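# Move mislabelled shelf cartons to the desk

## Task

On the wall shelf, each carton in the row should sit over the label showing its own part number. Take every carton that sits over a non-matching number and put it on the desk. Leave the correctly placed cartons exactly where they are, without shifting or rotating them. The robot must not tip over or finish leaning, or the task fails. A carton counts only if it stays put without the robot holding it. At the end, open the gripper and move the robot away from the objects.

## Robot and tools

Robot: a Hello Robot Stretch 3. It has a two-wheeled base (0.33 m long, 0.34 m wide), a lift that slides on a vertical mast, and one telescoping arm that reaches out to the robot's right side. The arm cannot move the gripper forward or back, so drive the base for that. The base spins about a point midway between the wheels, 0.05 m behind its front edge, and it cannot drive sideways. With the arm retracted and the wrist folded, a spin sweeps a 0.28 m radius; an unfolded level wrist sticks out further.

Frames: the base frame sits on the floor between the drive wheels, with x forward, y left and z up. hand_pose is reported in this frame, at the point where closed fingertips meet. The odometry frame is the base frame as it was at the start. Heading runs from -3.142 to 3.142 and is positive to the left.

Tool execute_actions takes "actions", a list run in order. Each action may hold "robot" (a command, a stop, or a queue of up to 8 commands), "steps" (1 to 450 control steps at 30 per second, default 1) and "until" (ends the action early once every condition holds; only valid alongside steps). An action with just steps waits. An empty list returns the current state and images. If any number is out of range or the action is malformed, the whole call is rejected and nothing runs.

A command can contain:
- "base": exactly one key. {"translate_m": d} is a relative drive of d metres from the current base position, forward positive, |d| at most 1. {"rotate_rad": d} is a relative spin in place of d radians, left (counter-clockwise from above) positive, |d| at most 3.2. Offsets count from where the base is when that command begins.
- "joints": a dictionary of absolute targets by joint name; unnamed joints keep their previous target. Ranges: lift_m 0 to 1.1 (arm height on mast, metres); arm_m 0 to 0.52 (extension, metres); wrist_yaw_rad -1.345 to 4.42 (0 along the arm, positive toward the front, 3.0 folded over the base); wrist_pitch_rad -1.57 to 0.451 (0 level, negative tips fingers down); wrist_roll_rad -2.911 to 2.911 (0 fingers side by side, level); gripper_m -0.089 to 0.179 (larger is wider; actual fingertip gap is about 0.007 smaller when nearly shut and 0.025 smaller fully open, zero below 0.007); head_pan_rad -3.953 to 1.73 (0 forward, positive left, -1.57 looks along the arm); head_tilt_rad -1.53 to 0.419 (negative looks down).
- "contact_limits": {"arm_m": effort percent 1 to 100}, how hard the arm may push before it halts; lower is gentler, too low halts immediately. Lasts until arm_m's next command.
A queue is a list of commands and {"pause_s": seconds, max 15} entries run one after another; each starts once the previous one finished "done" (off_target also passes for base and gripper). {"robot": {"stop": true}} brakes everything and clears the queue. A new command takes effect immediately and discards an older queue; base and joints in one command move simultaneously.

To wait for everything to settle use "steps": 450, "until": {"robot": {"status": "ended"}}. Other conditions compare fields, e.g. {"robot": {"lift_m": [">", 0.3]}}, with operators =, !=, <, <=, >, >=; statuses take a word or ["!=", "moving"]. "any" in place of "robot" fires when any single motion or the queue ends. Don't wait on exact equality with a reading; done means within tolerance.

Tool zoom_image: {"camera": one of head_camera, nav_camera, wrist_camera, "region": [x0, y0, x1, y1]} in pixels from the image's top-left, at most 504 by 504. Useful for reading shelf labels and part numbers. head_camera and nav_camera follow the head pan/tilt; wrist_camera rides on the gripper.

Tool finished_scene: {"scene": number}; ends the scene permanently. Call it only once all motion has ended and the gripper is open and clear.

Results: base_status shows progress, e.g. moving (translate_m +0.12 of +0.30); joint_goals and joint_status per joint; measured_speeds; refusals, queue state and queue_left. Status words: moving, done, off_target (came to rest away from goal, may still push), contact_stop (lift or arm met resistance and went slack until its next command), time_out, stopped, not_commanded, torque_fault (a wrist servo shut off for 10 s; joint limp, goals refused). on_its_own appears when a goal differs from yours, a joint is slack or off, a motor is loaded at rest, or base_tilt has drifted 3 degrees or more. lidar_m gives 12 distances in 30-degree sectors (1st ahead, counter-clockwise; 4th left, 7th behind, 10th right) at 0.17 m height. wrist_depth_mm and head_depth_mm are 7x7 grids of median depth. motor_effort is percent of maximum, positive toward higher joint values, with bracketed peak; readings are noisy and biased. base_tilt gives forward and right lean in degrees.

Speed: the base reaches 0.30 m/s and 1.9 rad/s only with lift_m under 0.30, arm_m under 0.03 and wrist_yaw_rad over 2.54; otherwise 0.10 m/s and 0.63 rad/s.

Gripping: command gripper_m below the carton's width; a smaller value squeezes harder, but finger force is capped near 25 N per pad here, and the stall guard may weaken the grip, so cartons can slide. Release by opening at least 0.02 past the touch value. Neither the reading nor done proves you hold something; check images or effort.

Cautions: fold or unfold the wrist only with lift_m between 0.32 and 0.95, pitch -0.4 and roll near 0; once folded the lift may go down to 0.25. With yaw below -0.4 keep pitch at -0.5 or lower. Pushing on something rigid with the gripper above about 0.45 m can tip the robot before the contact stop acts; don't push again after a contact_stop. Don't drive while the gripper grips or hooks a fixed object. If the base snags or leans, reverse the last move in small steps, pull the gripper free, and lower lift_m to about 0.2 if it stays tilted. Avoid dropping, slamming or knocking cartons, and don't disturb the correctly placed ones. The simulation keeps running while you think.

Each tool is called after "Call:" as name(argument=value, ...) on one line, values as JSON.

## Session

Call:
execute_actions(actions=[{"robot":{"joints":{"head_pan_rad":-1.6,"head_tilt_rad":-0.3}},"steps":200,"until":{"robot":{"status":"ended"}}}])

Call:
execute_actions(actions=[{"robot":{"joints":{"head_pan_rad":-3.7}},"steps":200,"until":{"robot":{"status":"ended"}}}])

Call:
execute_actions(actions=[{"robot":{"joints":{"head_pan_rad":0.5}},"steps":200,"until":{"robot":{"status":"ended"}}}])

Scene clock: 1.40 s.
robot.base_odometry: x=+0.000 y=+0.000 heading=+0.000 (m, m, rad; robot's odometry frame)
robot.turned_by_wheels: +0.000 (rad since the last result)
robot.turned_by_imu: +0.000 (rad since the last result)
robot.base_tilt: forward=-2.1 right=+0.0 (deg)
robot.lidar_m: 1.45 1.35 1.37 1.73 2.27 2.67 2.42 2.02 2.46 2.16 2.02 2.04
robot.head_depth_mm: 2678 2781 2912 3032 2986 2145 1665 / 2535 2663 2793 2945 2982 2167 1667 / 2387 2473 2566 2697 2763 2184 1674 / 2211 2305 2427 2501 2622 2181 1681 / 2069 2137 2266 2104 2433 2203 1683 / 1953 2028 2103 2052 2287 2215 1692 / 1849 1915 1980 1964 2113 2144 1692
robot.base_status: not_commanded
robot.joint_positions: lift_m=+0.427 arm_m=-0.001 wrist_yaw_rad=+2.937 wrist_pitch_rad=-0.449 wrist_roll_rad=-0.009 gripper_m=+0.037 head_pan_rad=-1.593 head_tilt_rad=-0.296
robot.joint_goals: lift_m=+0.427 arm_m=-0.001 wrist_yaw_rad=+2.937 wrist_pitch_rad=-0.449 wrist_roll_rad=-0.009 gripper_m=+0.037 head_pan_rad=-1.600 head_tilt_rad=-0.300
robot.joint_status: lift_m=not_commanded arm_m=not_commanded wrist_yaw_rad=not_commanded wrist_pitch_rad=not_commanded wrist_roll_rad=not_commanded gripper_m=not_commanded head_pan_rad=done head_tilt_rad=done
robot.measured_speeds: translate_m=+0.000 rotate_rad=+0.000 lift_m=+0.000 arm_m=+0.000 wrist_yaw_rad=+0.000 wrist_pitch_rad=+0.000 wrist_roll_rad=+0.000 head_pan_rad=+0.000 head_tilt_rad=+0.000
robot: refusals=0 queue=done queue_left=0
robot.motor_effort: left_wheel=+0(0) right_wheel=+0(0) lift_m=+30(30) arm_m=+0(0) wrist_yaw_rad=+0(0) wrist_pitch_rad=+4(4) wrist_roll_rad=+0(1) gripper_m=-1(0) head_pan_rad=-5(58) head_tilt_rad=-2(30) (%)
robot.hand_pose: x=+0.0235 y=+0.0721 z=+0.4325 quat_wxyz=(+0.227, +0.699, +0.087, +0.673) (m; robot's base frame)
robot.wrist_depth_mm: - - - - - - 971 / - - - - - - - / - - - - - - - / 905 878 899 898 878 869 877 / 751 732 774 740 750 743 717 / 634 635 - 622 601 614 619 / 551 551 - 557 545 546 539
pictures: head_camera (sideways: a quarter turn clockwise sets it upright), nav_camera (sideways: a quarter turn counterclockwise sets it upright), wrist_camera
Images, in order (width x height): head_camera 896x504, nav_camera 672x504, wrist_camera 644x364.

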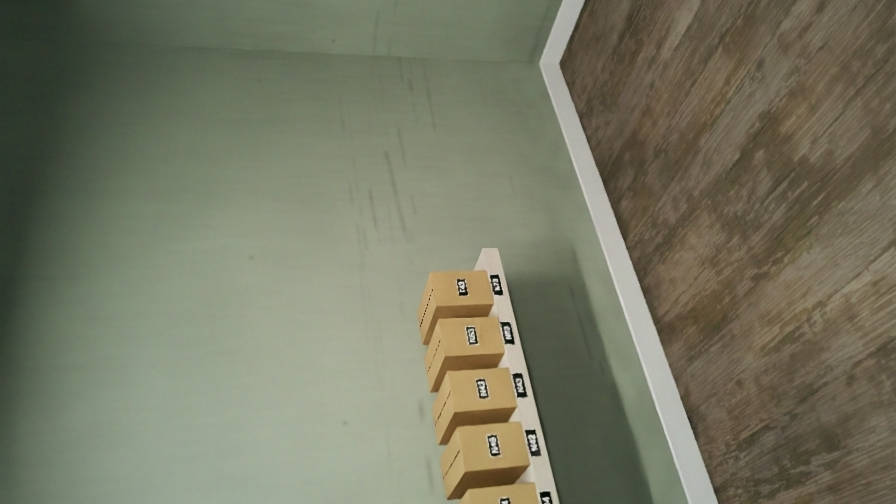

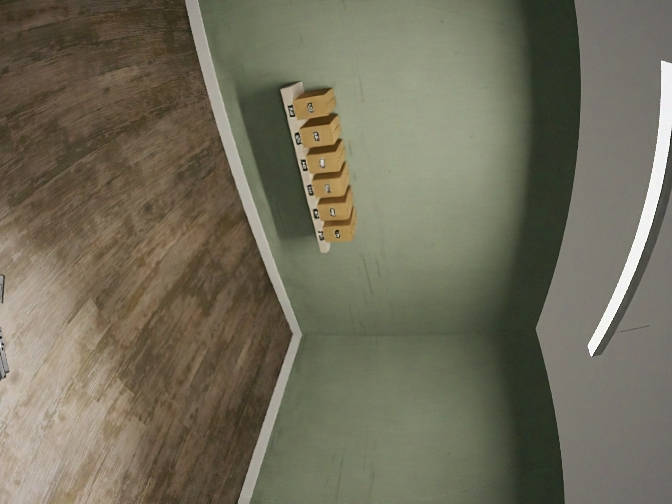

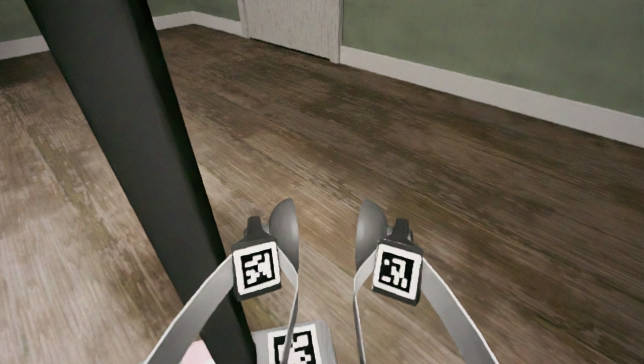

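Scene clock: 3.03 s.
robot.base_odometry: x=+0.000 y=+0.000 heading=+0.000 (m, m, rad; robot's odometry frame)
robot.turned_by_wheels: +0.000 (rad since the last result)
robot.turned_by_imu: +0.000 (rad since the last result)
robot.base_tilt: forward=-2.2 right=+0.0 (deg)
robot.lidar_m: 1.44 1.35 1.37 1.73 2.27 2.68 2.42 2.03 2.45 2.16 2.02 2.05
robot.head_depth_mm: 2396 2497 2620 2595 2806 2148 1659 / 2521 2625 2741 2611 2932 2179 1664 / 2613 2741 2850 2902 3041 2172 1669 / 2713 2834 2974 2988 3100 2180 1676 / 2843 2986 3129 3244 2911 2182 1695 / 2979 3129 3333 3508 3144 2205 1677 / 3113 3289 3429 3536 3165 2205 1697
robot.base_status: not_commanded
robot.joint_positions: lift_m=+0.427 arm_m=-0.001 wrist_yaw_rad=+2.937 wrist_pitch_rad=-0.449 wrist_roll_rad=-0.009 gripper_m=+0.037 head_pan_rad=-3.693 head_tilt_rad=-0.296
robot.joint_goals: lift_m=+0.427 arm_m=-0.001 wrist_yaw_rad=+2.937 wrist_pitch_rad=-0.449 wrist_roll_rad=-0.009 gripper_m=+0.037 head_pan_rad=-3.700 head_tilt_rad=-0.300
robot.joint_status: lift_m=not_commanded arm_m=not_commanded wrist_yaw_rad=not_commanded wrist_pitch_rad=not_commanded wrist_roll_rad=not_commanded gripper_m=not_commanded head_pan_rad=done head_tilt_rad=done
robot.measured_speeds: translate_m=+0.000 rotate_rad=+0.000 lift_m=+0.000 arm_m=+0.000 wrist_yaw_rad=+0.000 wrist_pitch_rad=+0.000 wrist_roll_rad=+0.000 head_pan_rad=+0.000 head_tilt_rad=+0.000
robot: refusals=0 queue=done queue_left=0
robot.motor_effort: left_wheel=+0(0) right_wheel=+0(1) lift_m=+30(29) arm_m=+0(0) wrist_yaw_rad=+0(1) wrist_pitch_rad=+4(4) wrist_roll_rad=+0(0) gripper_m=-1(0) head_pan_rad=-5(56) head_tilt_rad=-3(2) (%)
robot.hand_pose: x=+0.0235 y=+0.0721 z=+0.4325 quat_wxyz=(+0.227, +0.699, +0.087, +0.673) (m; robot's base frame)
robot.wrist_depth_mm: - - - - - - 967 / - - - - - - - / - - - - - - - / 925 883 923 909 890 891 868 / 748 737 761 739 739 725 739 / 627 642 - 625 613 611 622 / 548 554 - 559 548 542 537
pictures: head_camera (sideways: a quarter turn clockwise sets it upright), nav_camera (sideways: a quarter turn counterclockwise sets it upright), wrist_camera
Images, in order (width x height): head_camera 896x504, nav_camera 672x504, wrist_camera 644x364.

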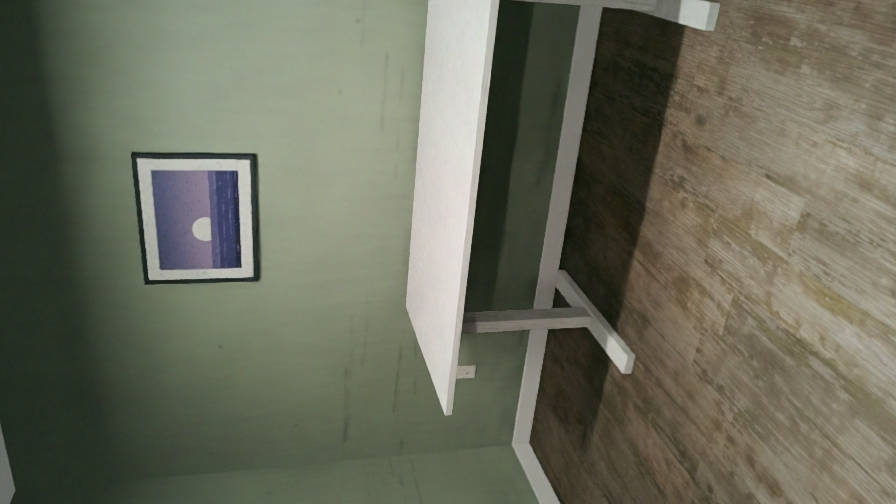

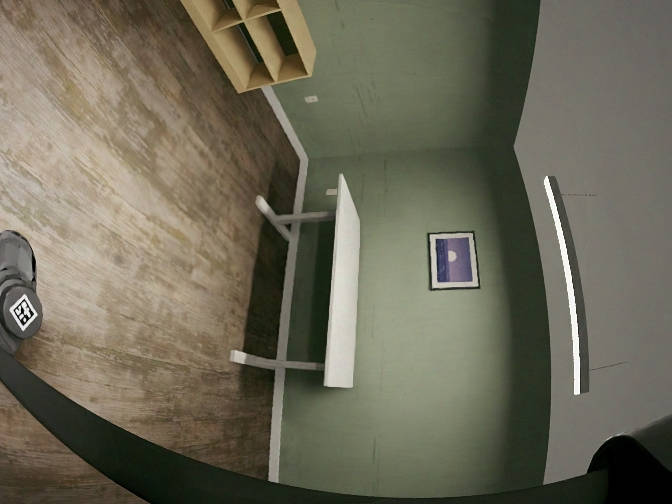

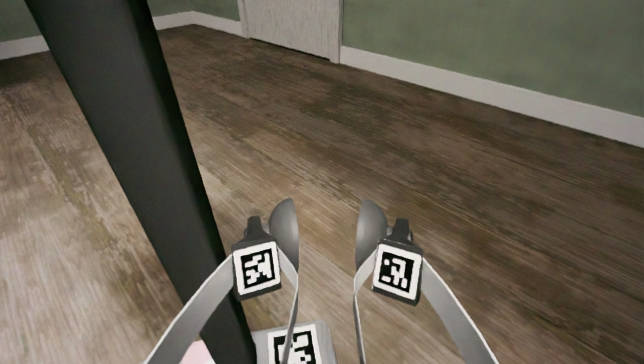

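Scene clock: 5.63 s.
robot.base_odometry: x=+0.000 y=+0.000 heading=+0.000 (m, m, rad; robot's odometry frame)
robot.turned_by_wheels: +0.000 (rad since the last result)
robot.turned_by_imu: -0.001 (rad since the last result)
robot.base_tilt: forward=-2.1 right=+0.1 (deg)
robot.lidar_m: 1.44 1.35 1.37 1.73 2.27 2.67 2.42 2.02 2.45 2.17 2.02 2.05
robot.head_depth_mm: 1210 1268 1326 1396 1472 1552 1601 / 1203 1256 1311 1376 1450 1534 1589 / 1192 1248 1298 1367 1433 1520 1567 / 1174 1229 1290 1339 1419 1501 1565 / 1176 1227 1279 1339 1406 1480 1553 / 1169 1211 1271 1329 1393 1462 1532 / 1156 1203 1258 1317 1383 1447 1518
robot.base_status: not_commanded
robot.joint_positions: lift_m=+0.427 arm_m=-0.001 wrist_yaw_rad=+2.937 wrist_pitch_rad=-0.449 wrist_roll_rad=-0.009 gripper_m=+0.037 head_pan_rad=+0.493 head_tilt_rad=-0.296
robot.joint_goals: lift_m=+0.427 arm_m=-0.001 wrist_yaw_rad=+2.937 wrist_pitch_rad=-0.449 wrist_roll_rad=-0.009 gripper_m=+0.037 head_pan_rad=+0.500 head_tilt_rad=-0.300
robot.joint_status: lift_m=not_commanded arm_m=not_commanded wrist_yaw_rad=not_commanded wrist_pitch_rad=not_commanded wrist_roll_rad=not_commanded gripper_m=not_commanded head_pan_rad=done head_tilt_rad=done
robot.measured_speeds: translate_m=+0.000 rotate_rad=+0.000 lift_m=+0.000 arm_m=+0.000 wrist_yaw_rad=+0.000 wrist_pitch_rad=+0.000 wrist_roll_rad=+0.000 head_pan_rad=+0.000 head_tilt_rad=+0.000
robot: refusals=0 queue=done queue_left=0
robot.motor_effort: left_wheel=+0(0) right_wheel=-1(0) lift_m=+29(30) arm_m=+0(0) wrist_yaw_rad=+0(0) wrist_pitch_rad=+3(4) wrist_roll_rad=+0(0) gripper_m=+0(0) head_pan_rad=+4(55) head_tilt_rad=-2(2) (%)
robot.hand_pose: x=+0.0235 y=+0.0721 z=+0.4325 quat_wxyz=(+0.227, +0.699, +0.087, +0.673) (m; robot's base frame)
robot.wrist_depth_mm: - - - - - - 962 / - - - - - - - / - - - - - - - / 911 896 912 893 893 887 866 / 742 753 769 749 755 729 728 / 635 641 - 624 606 613 611 / 555 543 - 561 546 545 538
pictures: head_camera (sideways: a quarter turn clockwise sets it upright), nav_camera (sideways: a quarter turn counterclockwise sets it upright), wrist_camera
Images, in order (width x height): head_camera 896x504, nav_camera 672x504, wrist_camera 644x364.

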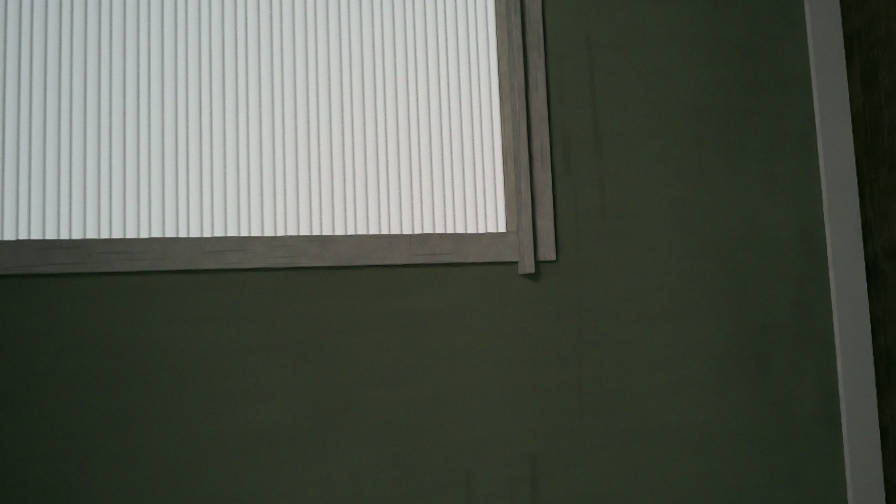

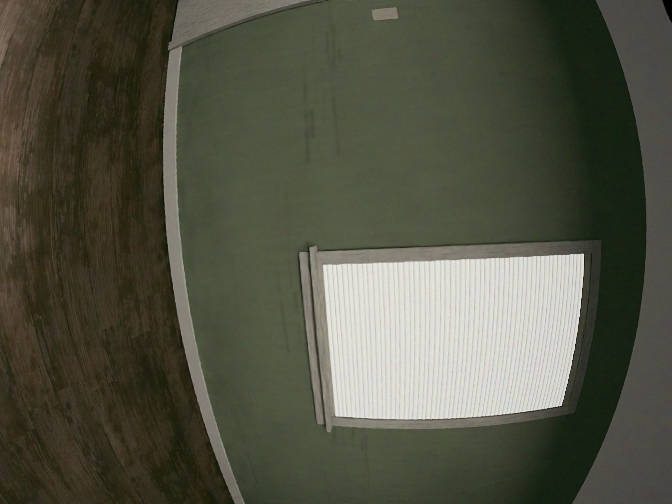

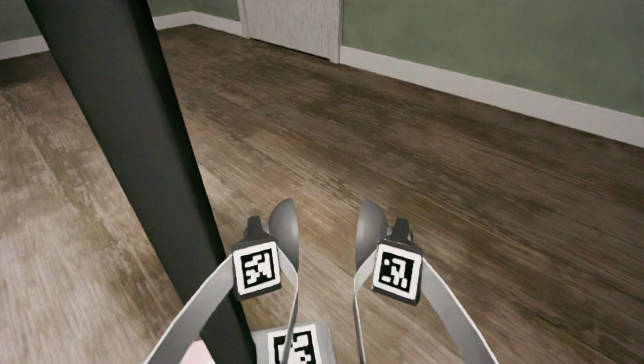

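Call:
execute_actions(actions=[{"robot":[{"joints":{"lift_m":0.25,"head_pan_rad":-1.57,"head_tilt_rad":-0.5}},{"base":{"rotate_rad":-1.49}},{"base":{"translate_m":1.0}},{"base":{"translate_m":0.27}},{"base":{"rotate_rad":2.09}},{"joints":{"lift_m":0.7,"wrist_pitch_rad":-0.4}},{"joints":{"wrist_yaw_rad":0,"gripper_m":0.125}},{"joints":{"wrist_pitch_rad":0}}],"steps":450},{"steps":450,"until":{"robot":{"status":"ended"}}}])

Scene clock: 29.20 s.
robot.base_odometry: x=+0.103 y=-1.266 heading=+0.600 (m, m, rad; robot's odometry frame)
robot.turned_by_wheels: +0.600 (rad since the last result)
robot.turned_by_imu: +0.593 (rad since the last result)
robot.base_tilt: forward=-2.1 right=+0.1 (deg)
robot.lidar_m: 1.98 2.05 2.75 3.40 2.29 1.85 1.78 1.34 0.96 0.92 0.95 1.28
robot.head_depth_mm: 765 826 894 947 827 845 1305 / 768 827 895 962 792 837 1307 / 771 829 897 961 833 851 1317 / 770 828 899 963 795 843 1300 / 771 832 901 969 861 852 1319 / 771 831 899 972 799 846 1323 / 775 836 902 972 851 859 1323
robot.base_status: done (rotate_rad +2.0899 of +2.0900)
robot.joint_positions: lift_m=+0.700 arm_m=-0.001 wrist_yaw_rad=+0.002 wrist_pitch_rad=-0.021 wrist_roll_rad=-0.009 gripper_m=+0.125 head_pan_rad=-1.563 head_tilt_rad=-0.494
robot.joint_goals: lift_m=+0.700 arm_m=-0.001 wrist_yaw_rad=+0.000 wrist_pitch_rad=+0.000 wrist_roll_rad=-0.009 gripper_m=+0.125 head_pan_rad=-1.570 head_tilt_rad=-0.500
robot.joint_status: lift_m=done arm_m=not_commanded wrist_yaw_rad=done wrist_pitch_rad=done wrist_roll_rad=not_commanded gripper_m=done head_pan_rad=done head_tilt_rad=done
robot.measured_speeds: translate_m=+0.000 rotate_rad=+0.000 lift_m=+0.000 arm_m=+0.000 wrist_yaw_rad=+0.000 wrist_pitch_rad=+0.000 wrist_roll_rad=+0.000 head_pan_rad=+0.000 head_tilt_rad=+0.000
robot: refusals=0 queue=done queue_left=0
robot.motor_effort: left_wheel=-2(12) right_wheel=+2(8) lift_m=+34(35) arm_m=+0(0) wrist_yaw_rad=-1(1) wrist_pitch_rad=+6(6) wrist_roll_rad=+0(1) gripper_m=+0(100) head_pan_rad=-4(56) head_tilt_rad=-3(26) (%)
robot.hand_pose: x=-0.0210 y=-0.3994 z=+0.8090 quat_wxyz=(+0.711, +0.008, -0.704, -0.007) (m; robot's base frame)
robot.wrist_depth_mm: 620 614 628 622 620 628 624 / 636 627 646 647 652 654 650 / 455 449 491 516 491 470 485 / 435 434 439 440 436 441 437 / 454 453 453 463 462 458 458 / 460 458 463 468 472 - 766 / 790 791 793 795 802 801 801
pictures: head_camera (sideways: a quarter turn clockwise sets it upright), nav_camera (sideways: a quarter turn counterclockwise sets it upright), wrist_camera
Images, in order (width x height): head_camera 896x504, nav_camera 672x504, wrist_camera 644x364.

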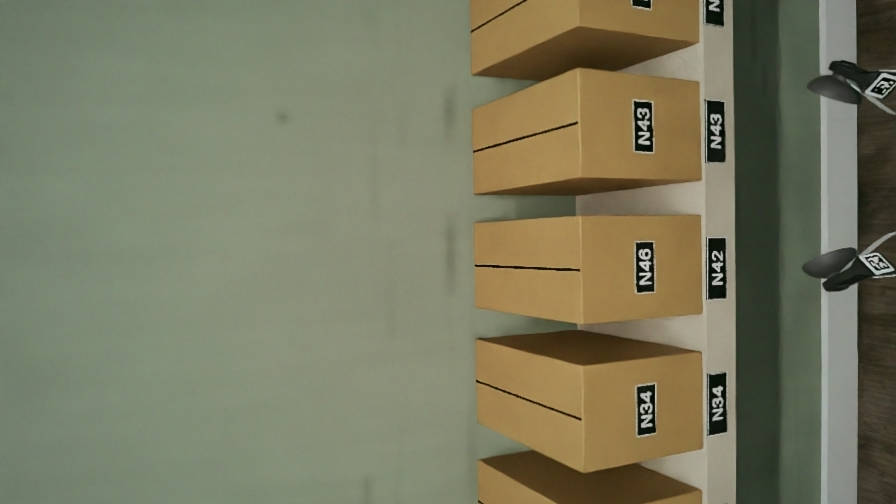

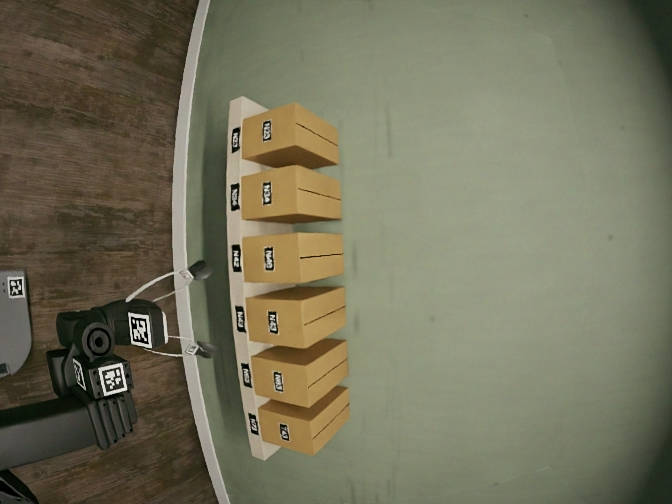

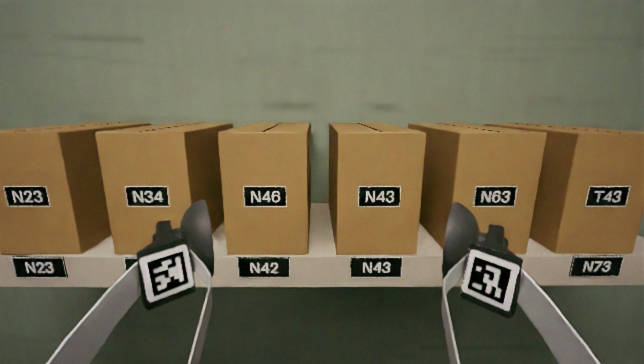

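Call:
execute_actions(actions=[{"robot":{"base":{"translate_m":0.063},"joints":{"arm_m":0.14,"lift_m":0.68,"head_pan_rad":-2.0}},"steps":450,"until":{"robot":{"status":"ended"}}}])

Scene clock: 31.63 s.
robot.base_odometry: x=+0.155 y=-1.230 heading=+0.600 (m, m, rad; robot's odometry frame)
robot.turned_by_wheels: +0.000 (rad since the last result)
robot.turned_by_imu: -0.001 (rad since the last result)
robot.base_tilt: forward=-2.2 right=+0.0 (deg)
robot.lidar_m: 1.92 1.97 2.66 3.40 2.33 1.89 1.85 1.34 0.96 0.92 0.95 1.28
robot.head_depth_mm: 962 1045 1141 1253 1337 1546 1386 / 919 993 1079 1131 937 1466 1391 / 881 951 1029 1063 880 1368 1403 / 847 912 982 1027 877 1281 1385 / 812 872 937 1007 809 862 1315 / 782 836 899 958 847 832 1232 / 754 806 861 926 783 773 1189
robot.base_status: done (translate_m +0.0630 of +0.0630)
robot.joint_positions: lift_m=+0.680 arm_m=+0.140 wrist_yaw_rad=+0.001 wrist_pitch_rad=-0.020 wrist_roll_rad=-0.009 gripper_m=+0.125 head_pan_rad=-1.993 head_tilt_rad=-0.494
robot.joint_goals: lift_m=+0.680 arm_m=+0.140 wrist_yaw_rad=+0.000 wrist_pitch_rad=+0.000 wrist_roll_rad=-0.009 gripper_m=+0.125 head_pan_rad=-2.000 head_tilt_rad=-0.500
robot.joint_status: lift_m=done arm_m=done wrist_yaw_rad=done wrist_pitch_rad=done wrist_roll_rad=not_commanded gripper_m=done head_pan_rad=done head_tilt_rad=done
robot.measured_speeds: translate_m=+0.000 rotate_rad=+0.000 lift_m=+0.000 arm_m=+0.000 wrist_yaw_rad=+0.000 wrist_pitch_rad=+0.000 wrist_roll_rad=+0.000 head_pan_rad=+0.000 head_tilt_rad=+0.000
robot: refusals=0 queue=done queue_left=0
robot.motor_effort: left_wheel=-2(4) right_wheel=+3(7) lift_m=+26(35) arm_m=+3(1) wrist_yaw_rad=+0(1) wrist_pitch_rad=+6(6) wrist_roll_rad=+0(1) gripper_m=+0(0) head_pan_rad=-5(43) head_tilt_rad=-3(4) (%)
robot.hand_pose: x=-0.0213 y=-0.5404 z=+0.7897 quat_wxyz=(+0.711, +0.008, -0.704, -0.007) (m; robot's base frame)
robot.wrist_depth_mm: 487 486 489 489 489 492 494 / 502 503 512 507 507 510 513 / 332 281 330 281 341 284 307 / 289 285 293 288 292 288 293 / 317 299 305 301 312 306 305 / 316 309 312 312 313 - 317 / 316 319 322 323 323 326 324
pictures: head_camera (sideways: a quarter turn clockwise sets it upright), nav_camera (sideways: a quarter turn counterclockwise sets it upright), wrist_camera
Images, in order (width x height): head_camera 896x504, nav_camera 672x504, wrist_camera 644x364.

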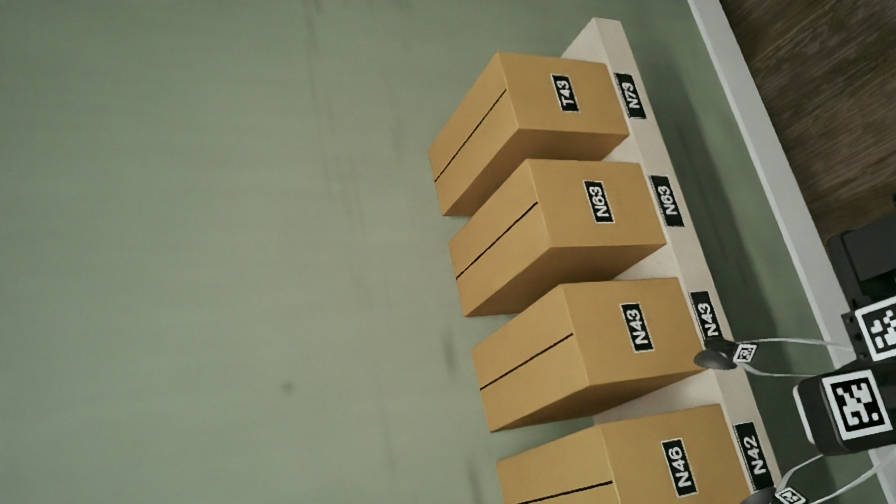

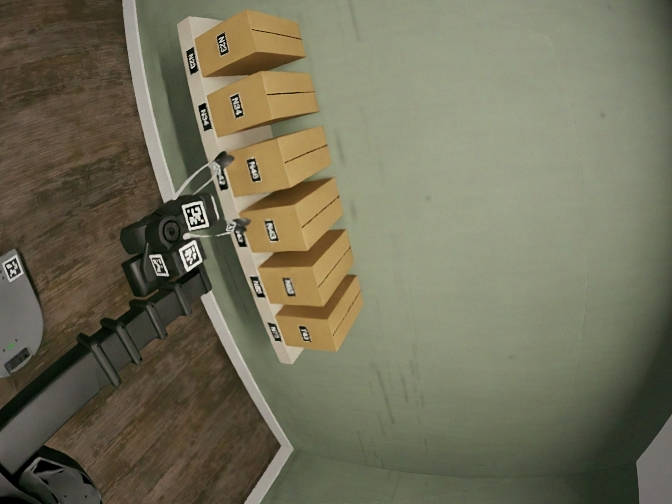

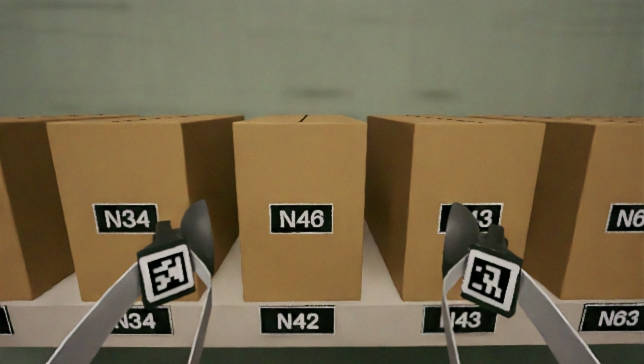

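Call:
execute_actions(actions=[{"robot":[{"base":{"translate_m":0.021}},{"joints":{"arm_m":0.235}}],"steps":450,"until":{"robot":{"status":"ended"}}}])

Scene clock: 35.30 s.
robot.base_odometry: x=+0.172 y=-1.218 heading=+0.600 (m, m, rad; robot's odometry frame)
robot.turned_by_wheels: +0.000 (rad since the last result)
robot.turned_by_imu: -0.001 (rad since the last result)
robot.base_tilt: forward=-2.1 right=+0.1 (deg)
robot.lidar_m: 1.90 1.96 2.63 3.39 2.34 1.90 1.87 1.34 0.96 0.92 0.95 1.28
robot.head_depth_mm: 961 1045 1141 1249 1026 1545 1385 / 919 996 1085 1056 945 1473 1392 / 881 949 1028 1063 878 1375 1399 / 844 909 983 1018 873 1102 1389 / 813 872 939 998 807 847 - / 784 837 897 961 876 796 - / 756 804 861 928 781 766 1205
robot.base_status: done (translate_m +0.0210 of +0.0210)
robot.joint_positions: lift_m=+0.680 arm_m=+0.235 wrist_yaw_rad=+0.000 wrist_pitch_rad=-0.020 wrist_roll_rad=-0.009 gripper_m=+0.125 head_pan_rad=-1.993 head_tilt_rad=-0.494
robot.joint_goals: lift_m=+0.680 arm_m=+0.235 wrist_yaw_rad=+0.000 wrist_pitch_rad=+0.000 wrist_roll_rad=-0.009 gripper_m=+0.125 head_pan_rad=-2.000 head_tilt_rad=-0.500
robot.joint_status: lift_m=done arm_m=done wrist_yaw_rad=done wrist_pitch_rad=done wrist_roll_rad=not_commanded gripper_m=done head_pan_rad=done head_tilt_rad=done
robot.measured_speeds: translate_m=+0.000 rotate_rad=+0.000 lift_m=+0.000 arm_m=+0.000 wrist_yaw_rad=+0.000 wrist_pitch_rad=+0.000 wrist_roll_rad=+0.000 head_pan_rad=+0.000 head_tilt_rad=+0.000
robot: refusals=0 queue=done queue_left=0
robot.motor_effort: left_wheel=-2(5) right_wheel=+3(5) lift_m=+27(26) arm_m=+3(5) wrist_yaw_rad=+0(1) wrist_pitch_rad=+5(5) wrist_roll_rad=+0(0) gripper_m=+0(0) head_pan_rad=-5(5) head_tilt_rad=-3(3) (%)
robot.hand_pose: x=-0.0213 y=-0.6354 z=+0.7897 quat_wxyz=(+0.711, +0.008, -0.704, -0.007) (m; robot's base frame)
robot.wrist_depth_mm: 399 397 402 404 401 406 403 / 411 412 417 417 415 416 418 / 184 207 279 184 263 200 189 / 188 191 191 189 194 192 190 / 196 197 198 198 200 197 200 / 204 203 209 205 237 - 209 / 212 216 244 216 239 217 218
pictures: head_camera (sideways: a quarter turn clockwise sets it upright), nav_camera (sideways: a quarter turn counterclockwise sets it upright), wrist_camera
Images, in order (width x height): head_camera 896x504, nav_camera 672x504, wrist_camera 644x364.

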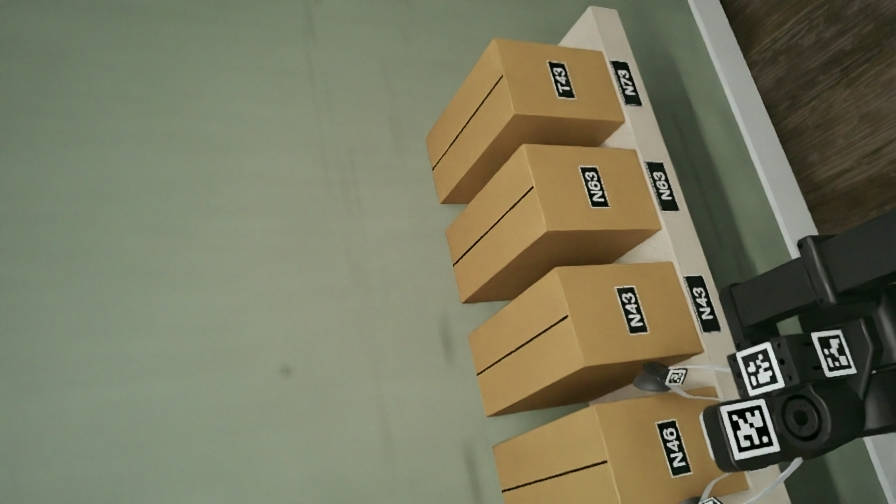

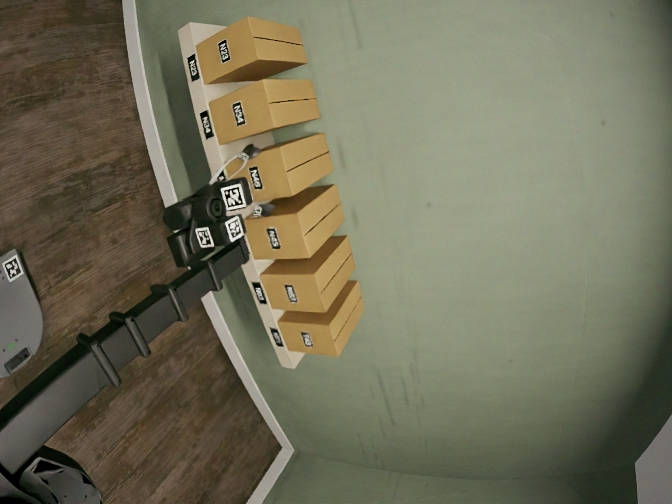

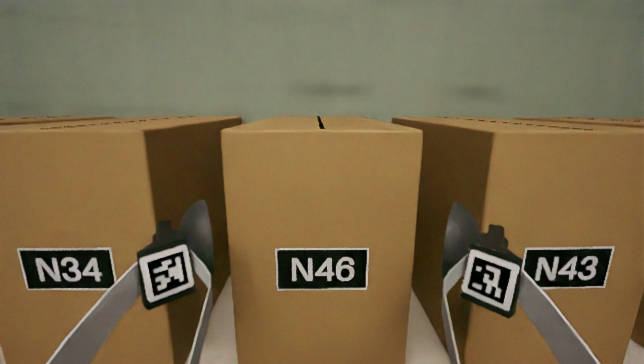

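Call:
execute_actions(actions=[{"robot":[{"joints":{"arm_m":0.31}},{"joints":{"gripper_m":0.07}},{"joints":{"lift_m":0.71}},{"joints":{"arm_m":0.0}},{"base":{"rotate_rad":1.57},"joints":{"lift_m":0.9,"head_pan_rad":-1.57,"head_tilt_rad":-0.6}},{"base":{"translate_m":1}},{"base":{"translate_m":1}},{"base":{"rotate_rad":1.57}}],"steps":450},{"steps":450},{"steps":450,"until":{"robot":{"status":"ended"}}}])

Scene clock: 71.53 s.
robot.base_odometry: x=-0.956 y=+0.433 heading=-2.543 (m, m, rad; robot's odometry frame)
robot.turned_by_wheels: +3.140 (rad since the last result)
robot.turned_by_imu: +3.124 (rad since the last result)
robot.base_tilt: forward=-2.1 right=+0.0 (deg)
robot.lidar_m: 1.55 1.71 2.63 2.91 2.71 1.93 1.82 1.86 1.95 1.40 1.66 2.03
robot.head_depth_mm: 1608 1750 1856 2156 1899 1589 - / 1595 1763 1571 495 417 - - / 1600 1736 1576 472 416 - - / 1592 1746 1599 502 422 475 1307 / 1591 1743 1607 2132 1950 1566 1309 / 1589 1741 1615 1295 1947 1571 1316 / 1592 1729 1635 1302 1958 1584 1324
robot.base_status: done (rotate_rad +1.5699 of +1.5700)
robot.joint_positions: lift_m=+0.900 arm_m=+0.000 wrist_yaw_rad=+0.000 wrist_pitch_rad=-0.036 wrist_roll_rad=-0.009 gripper_m=+0.085 head_pan_rad=-1.577 head_tilt_rad=-0.593
robot.joint_goals: lift_m=+0.900 arm_m=+0.000 wrist_yaw_rad=+0.000 wrist_pitch_rad=+0.000 wrist_roll_rad=-0.009 gripper_m=+0.084 head_pan_rad=-1.570 head_tilt_rad=-0.600
robot.joint_status: lift_m=done arm_m=done wrist_yaw_rad=done wrist_pitch_rad=done wrist_roll_rad=not_commanded gripper_m=off_target head_pan_rad=done head_tilt_rad=done
robot.measured_speeds: translate_m=+0.000 rotate_rad=+0.000 lift_m=+0.000 arm_m=+0.000 wrist_yaw_rad=+0.000 wrist_pitch_rad=+0.000 wrist_roll_rad=+0.000 head_pan_rad=+0.000 head_tilt_rad=+0.000
robot: refusals=0 queue=done queue_left=0
robot.on_its_own: gripper_m is held at +0.084, not at your +0.070, by its stall guard, which is not easing now
robot.motor_effort: left_wheel=-2(7) right_wheel=+2(6) lift_m=+36(35) arm_m=-2(4) wrist_yaw_rad=+0(9) wrist_pitch_rad=+10(23) wrist_roll_rad=+0(0) gripper_m=-61(100) head_pan_rad=+4(43) head_tilt_rad=-4(19) (%)
robot.hand_pose: x=-0.0215 y=-0.4005 z=+1.0053 quat_wxyz=(+0.710, +0.013, -0.704, -0.013) (m; robot's base frame)
robot.wrist_depth_mm: - - - - - - - / - - - - - - - / - - - - - - - / - - 123 123 123 - - / - - 126 126 125 - - / - - 130 129 129 - - / - - 133 133 133 - -
pictures: head_camera (sideways: a quarter turn clockwise sets it upright), nav_camera (sideways: a quarter turn counterclockwise sets it upright), wrist_camera
Images, in order (width x height): head_camera 896x504, nav_camera 672x504, wrist_camera 644x364.

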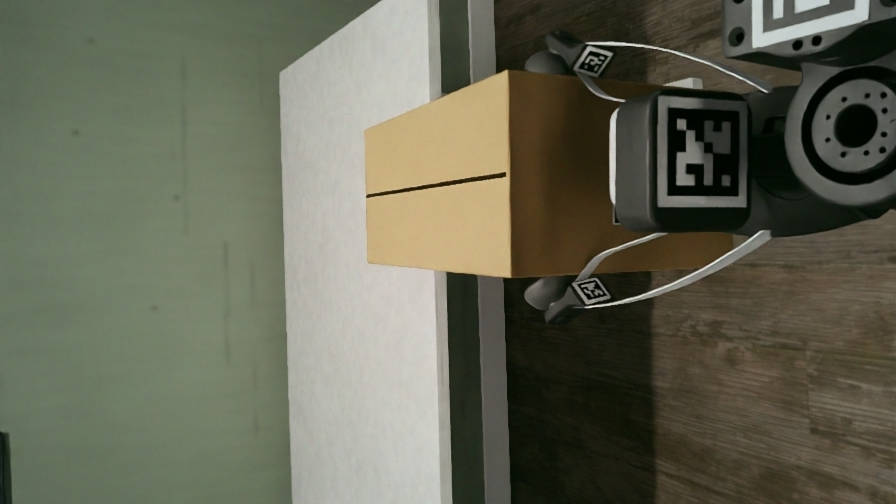

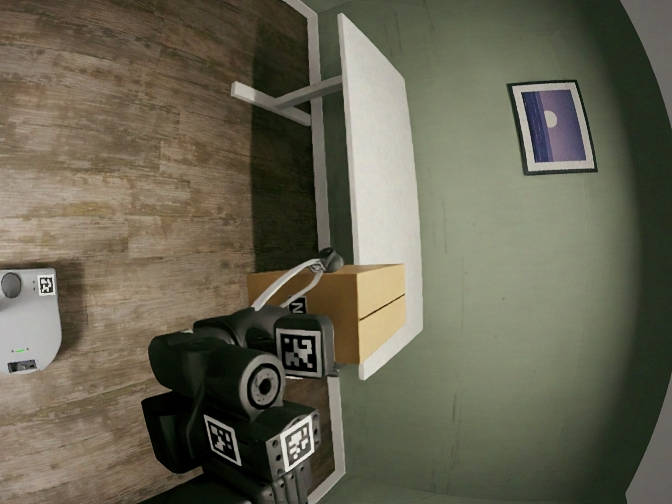

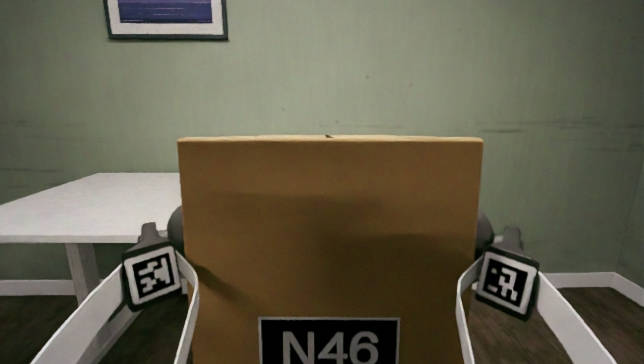

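Call:
execute_actions(actions=[{"robot":[{"base":{"rotate_rad":-1.1}},{"base":{"translate_m":0.68}},{"base":{"rotate_rad":1.1}},{"joints":{"arm_m":0.3}},{"joints":{"lift_m":0.74}}],"steps":450},{"steps":450,"until":{"robot":{"status":"ended"}}}])

Scene clock: 115.43 s.
robot.base_odometry: x=-1.552 y=+0.760 heading=-2.543 (m, m, rad; robot's odometry frame)
robot.turned_by_wheels: +0.000 (rad since the last result)
robot.turned_by_imu: -0.005 (rad since the last result)
robot.base_tilt: forward=-2.1 right=+0.0 (deg)
robot.lidar_m: 1.27 1.47 1.86 3.53 3.12 2.22 2.10 1.83 0.96 1.23 0.98 1.68
robot.head_depth_mm: 1053 1149 1271 1090 868 - - / 1050 1150 1263 1100 - 651 1277 / 1050 1149 1248 764 - 669 1280 / 1051 1141 1247 831 806 691 1278 / 1044 1138 1259 1117 853 692 1287 / 1042 1143 1256 1119 861 694 1288 / 1040 1137 1261 1131 862 696 1264
robot.base_status: done (rotate_rad +1.0999 of +1.1000)
robot.joint_positions: lift_m=+0.740 arm_m=+0.300 wrist_yaw_rad=+0.000 wrist_pitch_rad=-0.015 wrist_roll_rad=-0.009 gripper_m=+0.085 head_pan_rad=-1.577 head_tilt_rad=-0.593
robot.joint_goals: lift_m=+0.740 arm_m=+0.300 wrist_yaw_rad=+0.000 wrist_pitch_rad=+0.000 wrist_roll_rad=-0.009 gripper_m=+0.084 head_pan_rad=-1.570 head_tilt_rad=-0.600
robot.joint_status: lift_m=done arm_m=done wrist_yaw_rad=done wrist_pitch_rad=done wrist_roll_rad=not_commanded gripper_m=off_target head_pan_rad=done head_tilt_rad=done
robot.measured_speeds: translate_m=+0.000 rotate_rad=+0.000 lift_m=+0.000 arm_m=+0.000 wrist_yaw_rad=+0.000 wrist_pitch_rad=+0.000 wrist_roll_rad=+0.000 head_pan_rad=+0.000 head_tilt_rad=+0.000
robot: refusals=0 queue=done queue_left=0
robot.on_its_own: gripper_m is held at +0.084, not at your +0.070, by its stall guard, which is not easing now
robot.motor_effort: left_wheel=-2(7) right_wheel=+1(5) lift_m=+25(34) arm_m=+3(4) wrist_yaw_rad=+0(0) wrist_pitch_rad=+4(10) wrist_roll_rad=+0(1) gripper_m=-61(61) head_pan_rad=+5(5) head_tilt_rad=-5(4) (%)
robot.hand_pose: x=-0.0214 y=-0.7005 z=+0.8509 quat_wxyz=(+0.711, +0.006, -0.704, -0.006) (m; robot's base frame)
robot.wrist_depth_mm: 619 625 624 632 637 646 653 / 644 642 648 653 661 661 674 / 672 676 160 162 164 695 696 / 684 691 120 119 119 718 723 / 479 523 125 125 124 483 488 / 343 - 130 130 130 - 343 / 275 265 137 135 135 265 265
pictures: head_camera (sideways: a quarter turn clockwise sets it upright), nav_camera (sideways: a quarter turn counterclockwise sets it upright), wrist_camera
Images, in order (width x height): head_camera 896x504, nav_camera 672x504, wrist_camera 644x364.

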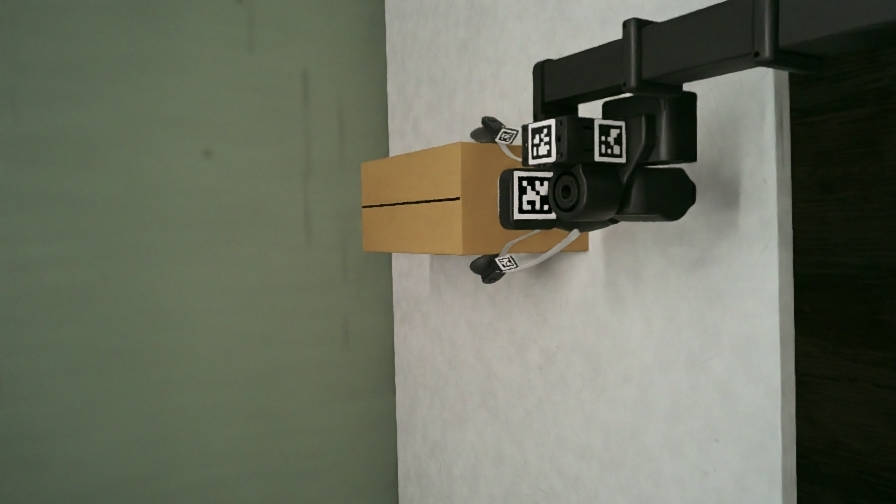

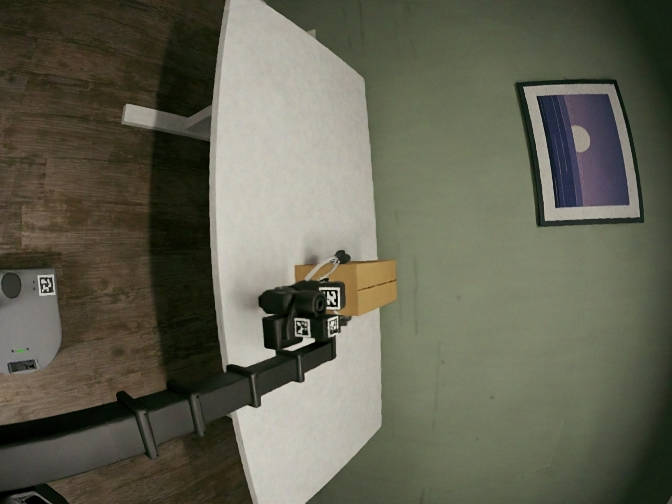

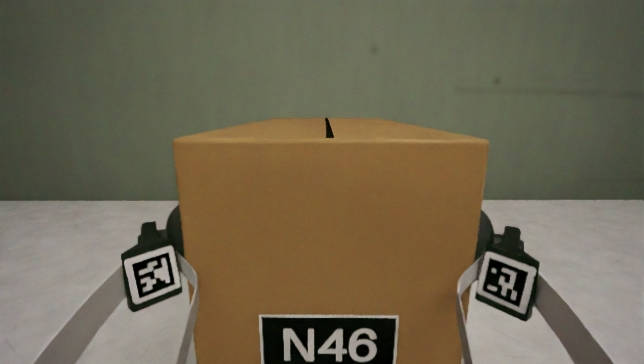

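Call:
execute_actions(actions=[{"robot":[{"joints":{"lift_m":0.725}},{"joints":{"gripper_m":0.15}},{"joints":{"arm_m":0.0}},{"joints":{"lift_m":0.85,"wrist_pitch_rad":-0.4}},{"joints":{"wrist_yaw_rad":3.0,"gripper_m":0.04}},{"joints":{"lift_m":0.25}},{"base":{"rotate_rad":1.5}},{"base":{"translate_m":1}}],"steps":450},{"steps":450,"until":{"robot":{"status":"ended"}}},{"robot":[{"base":{"translate_m":1}},{"base":{"translate_m":0.61}},{"base":{"rotate_rad":1.67}},{"joints":{"lift_m":0.68}},{"joints":{"wrist_yaw_rad":0,"gripper_m":0.125}},{"joints":{"wrist_pitch_rad":0,"arm_m":0.1}}],"steps":450},{"steps":450,"until":{"robot":{"status":"ended"}}}])

Scene clock: 159.70 s.
robot.base_odometry: x=-0.239 y=-1.495 heading=+0.626 (m, m, rad; robot's odometry frame)
robot.turned_by_wheels: +3.170 (rad since the last result)
robot.turned_by_imu: +3.143 (rad since the last result)
robot.base_tilt: forward=-2.2 right=+0.1 (deg)
robot.lidar_m: 2.44 2.51 3.30 3.39 1.51 1.39 1.32 1.36 0.99 0.95 0.97 1.29
robot.head_depth_mm: 794 870 957 1065 1200 1378 1328 / 792 867 956 1063 1200 1397 1362 / 792 866 957 1061 940 1348 - / 791 866 951 880 856 1396 1310 / 789 865 951 952 891 1364 1308 / 790 862 950 888 853 1366 1318 / 788 861 947 938 890 1359 1322
robot.base_status: done (rotate_rad +1.6699 of +1.6700)
robot.joint_positions: lift_m=+0.680 arm_m=+0.100 wrist_yaw_rad=+0.001 wrist_pitch_rad=-0.021 wrist_roll_rad=-0.009 gripper_m=+0.125 head_pan_rad=-1.577 head_tilt_rad=-0.593
robot.joint_goals: lift_m=+0.680 arm_m=+0.100 wrist_yaw_rad=+0.000 wrist_pitch_rad=+0.000 wrist_roll_rad=-0.009 gripper_m=+0.125 head_pan_rad=-1.570 head_tilt_rad=-0.600
robot.joint_status: lift_m=done arm_m=done wrist_yaw_rad=done wrist_pitch_rad=done wrist_roll_rad=not_commanded gripper_m=done head_pan_rad=done head_tilt_rad=done
robot.measured_speeds: translate_m=+0.000 rotate_rad=+0.000 lift_m=+0.000 arm_m=+0.000 wrist_yaw_rad=+0.000 wrist_pitch_rad=+0.000 wrist_roll_rad=+0.000 head_pan_rad=+0.000 head_tilt_rad=+0.000
robot: refusals=0 queue=done queue_left=0
robot.motor_effort: left_wheel=-2(9) right_wheel=+2(9) lift_m=+34(34) arm_m=+3(4) wrist_yaw_rad=-2(5) wrist_pitch_rad=+6(12) wrist_roll_rad=+0(0) gripper_m=+0(100) head_pan_rad=+4(5) head_tilt_rad=-5(4) (%)
robot.hand_pose: x=-0.0213 y=-0.5004 z=+0.7892 quat_wxyz=(+0.710, +0.008, -0.704, -0.007) (m; robot's base frame)
robot.wrist_depth_mm: 535 540 541 549 556 555 567 / 567 555 561 577 579 579 584 / 353 340 345 584 599 593 610 / 353 352 356 605 629 628 632 / 371 363 369 414 646 651 648 / 369 374 379 383 676 - 684 / 682 692 698 709 713 708 720
pictures: head_camera (sideways: a quarter turn clockwise sets it upright), nav_camera (sideways: a quarter turn counterclockwise sets it upright), wrist_camera
Images, in order (width x height): head_camera 896x504, nav_camera 672x504, wrist_camera 644x364.

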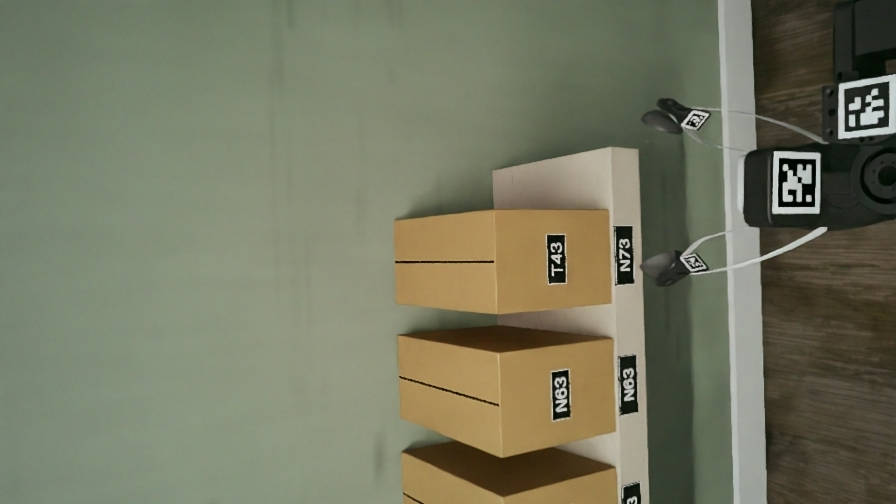

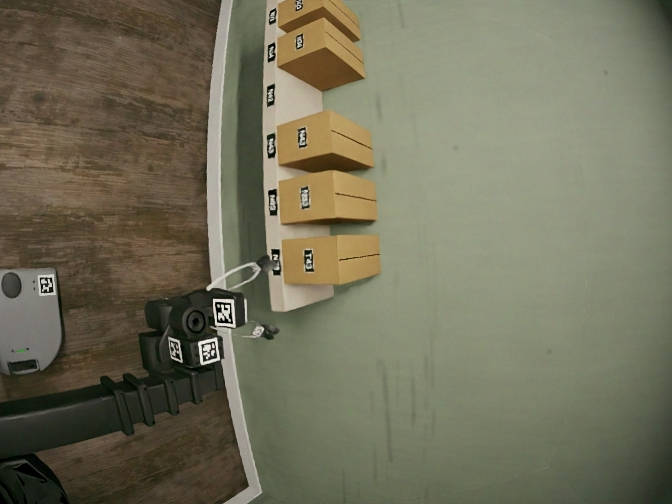

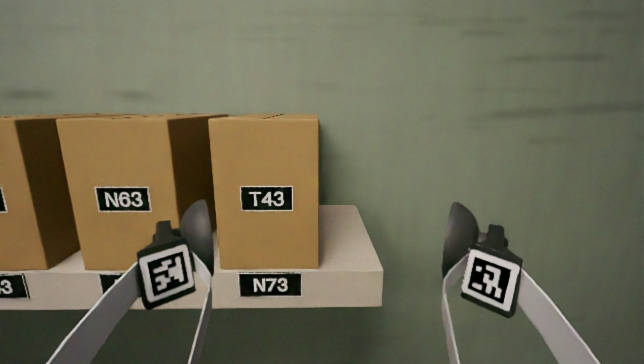

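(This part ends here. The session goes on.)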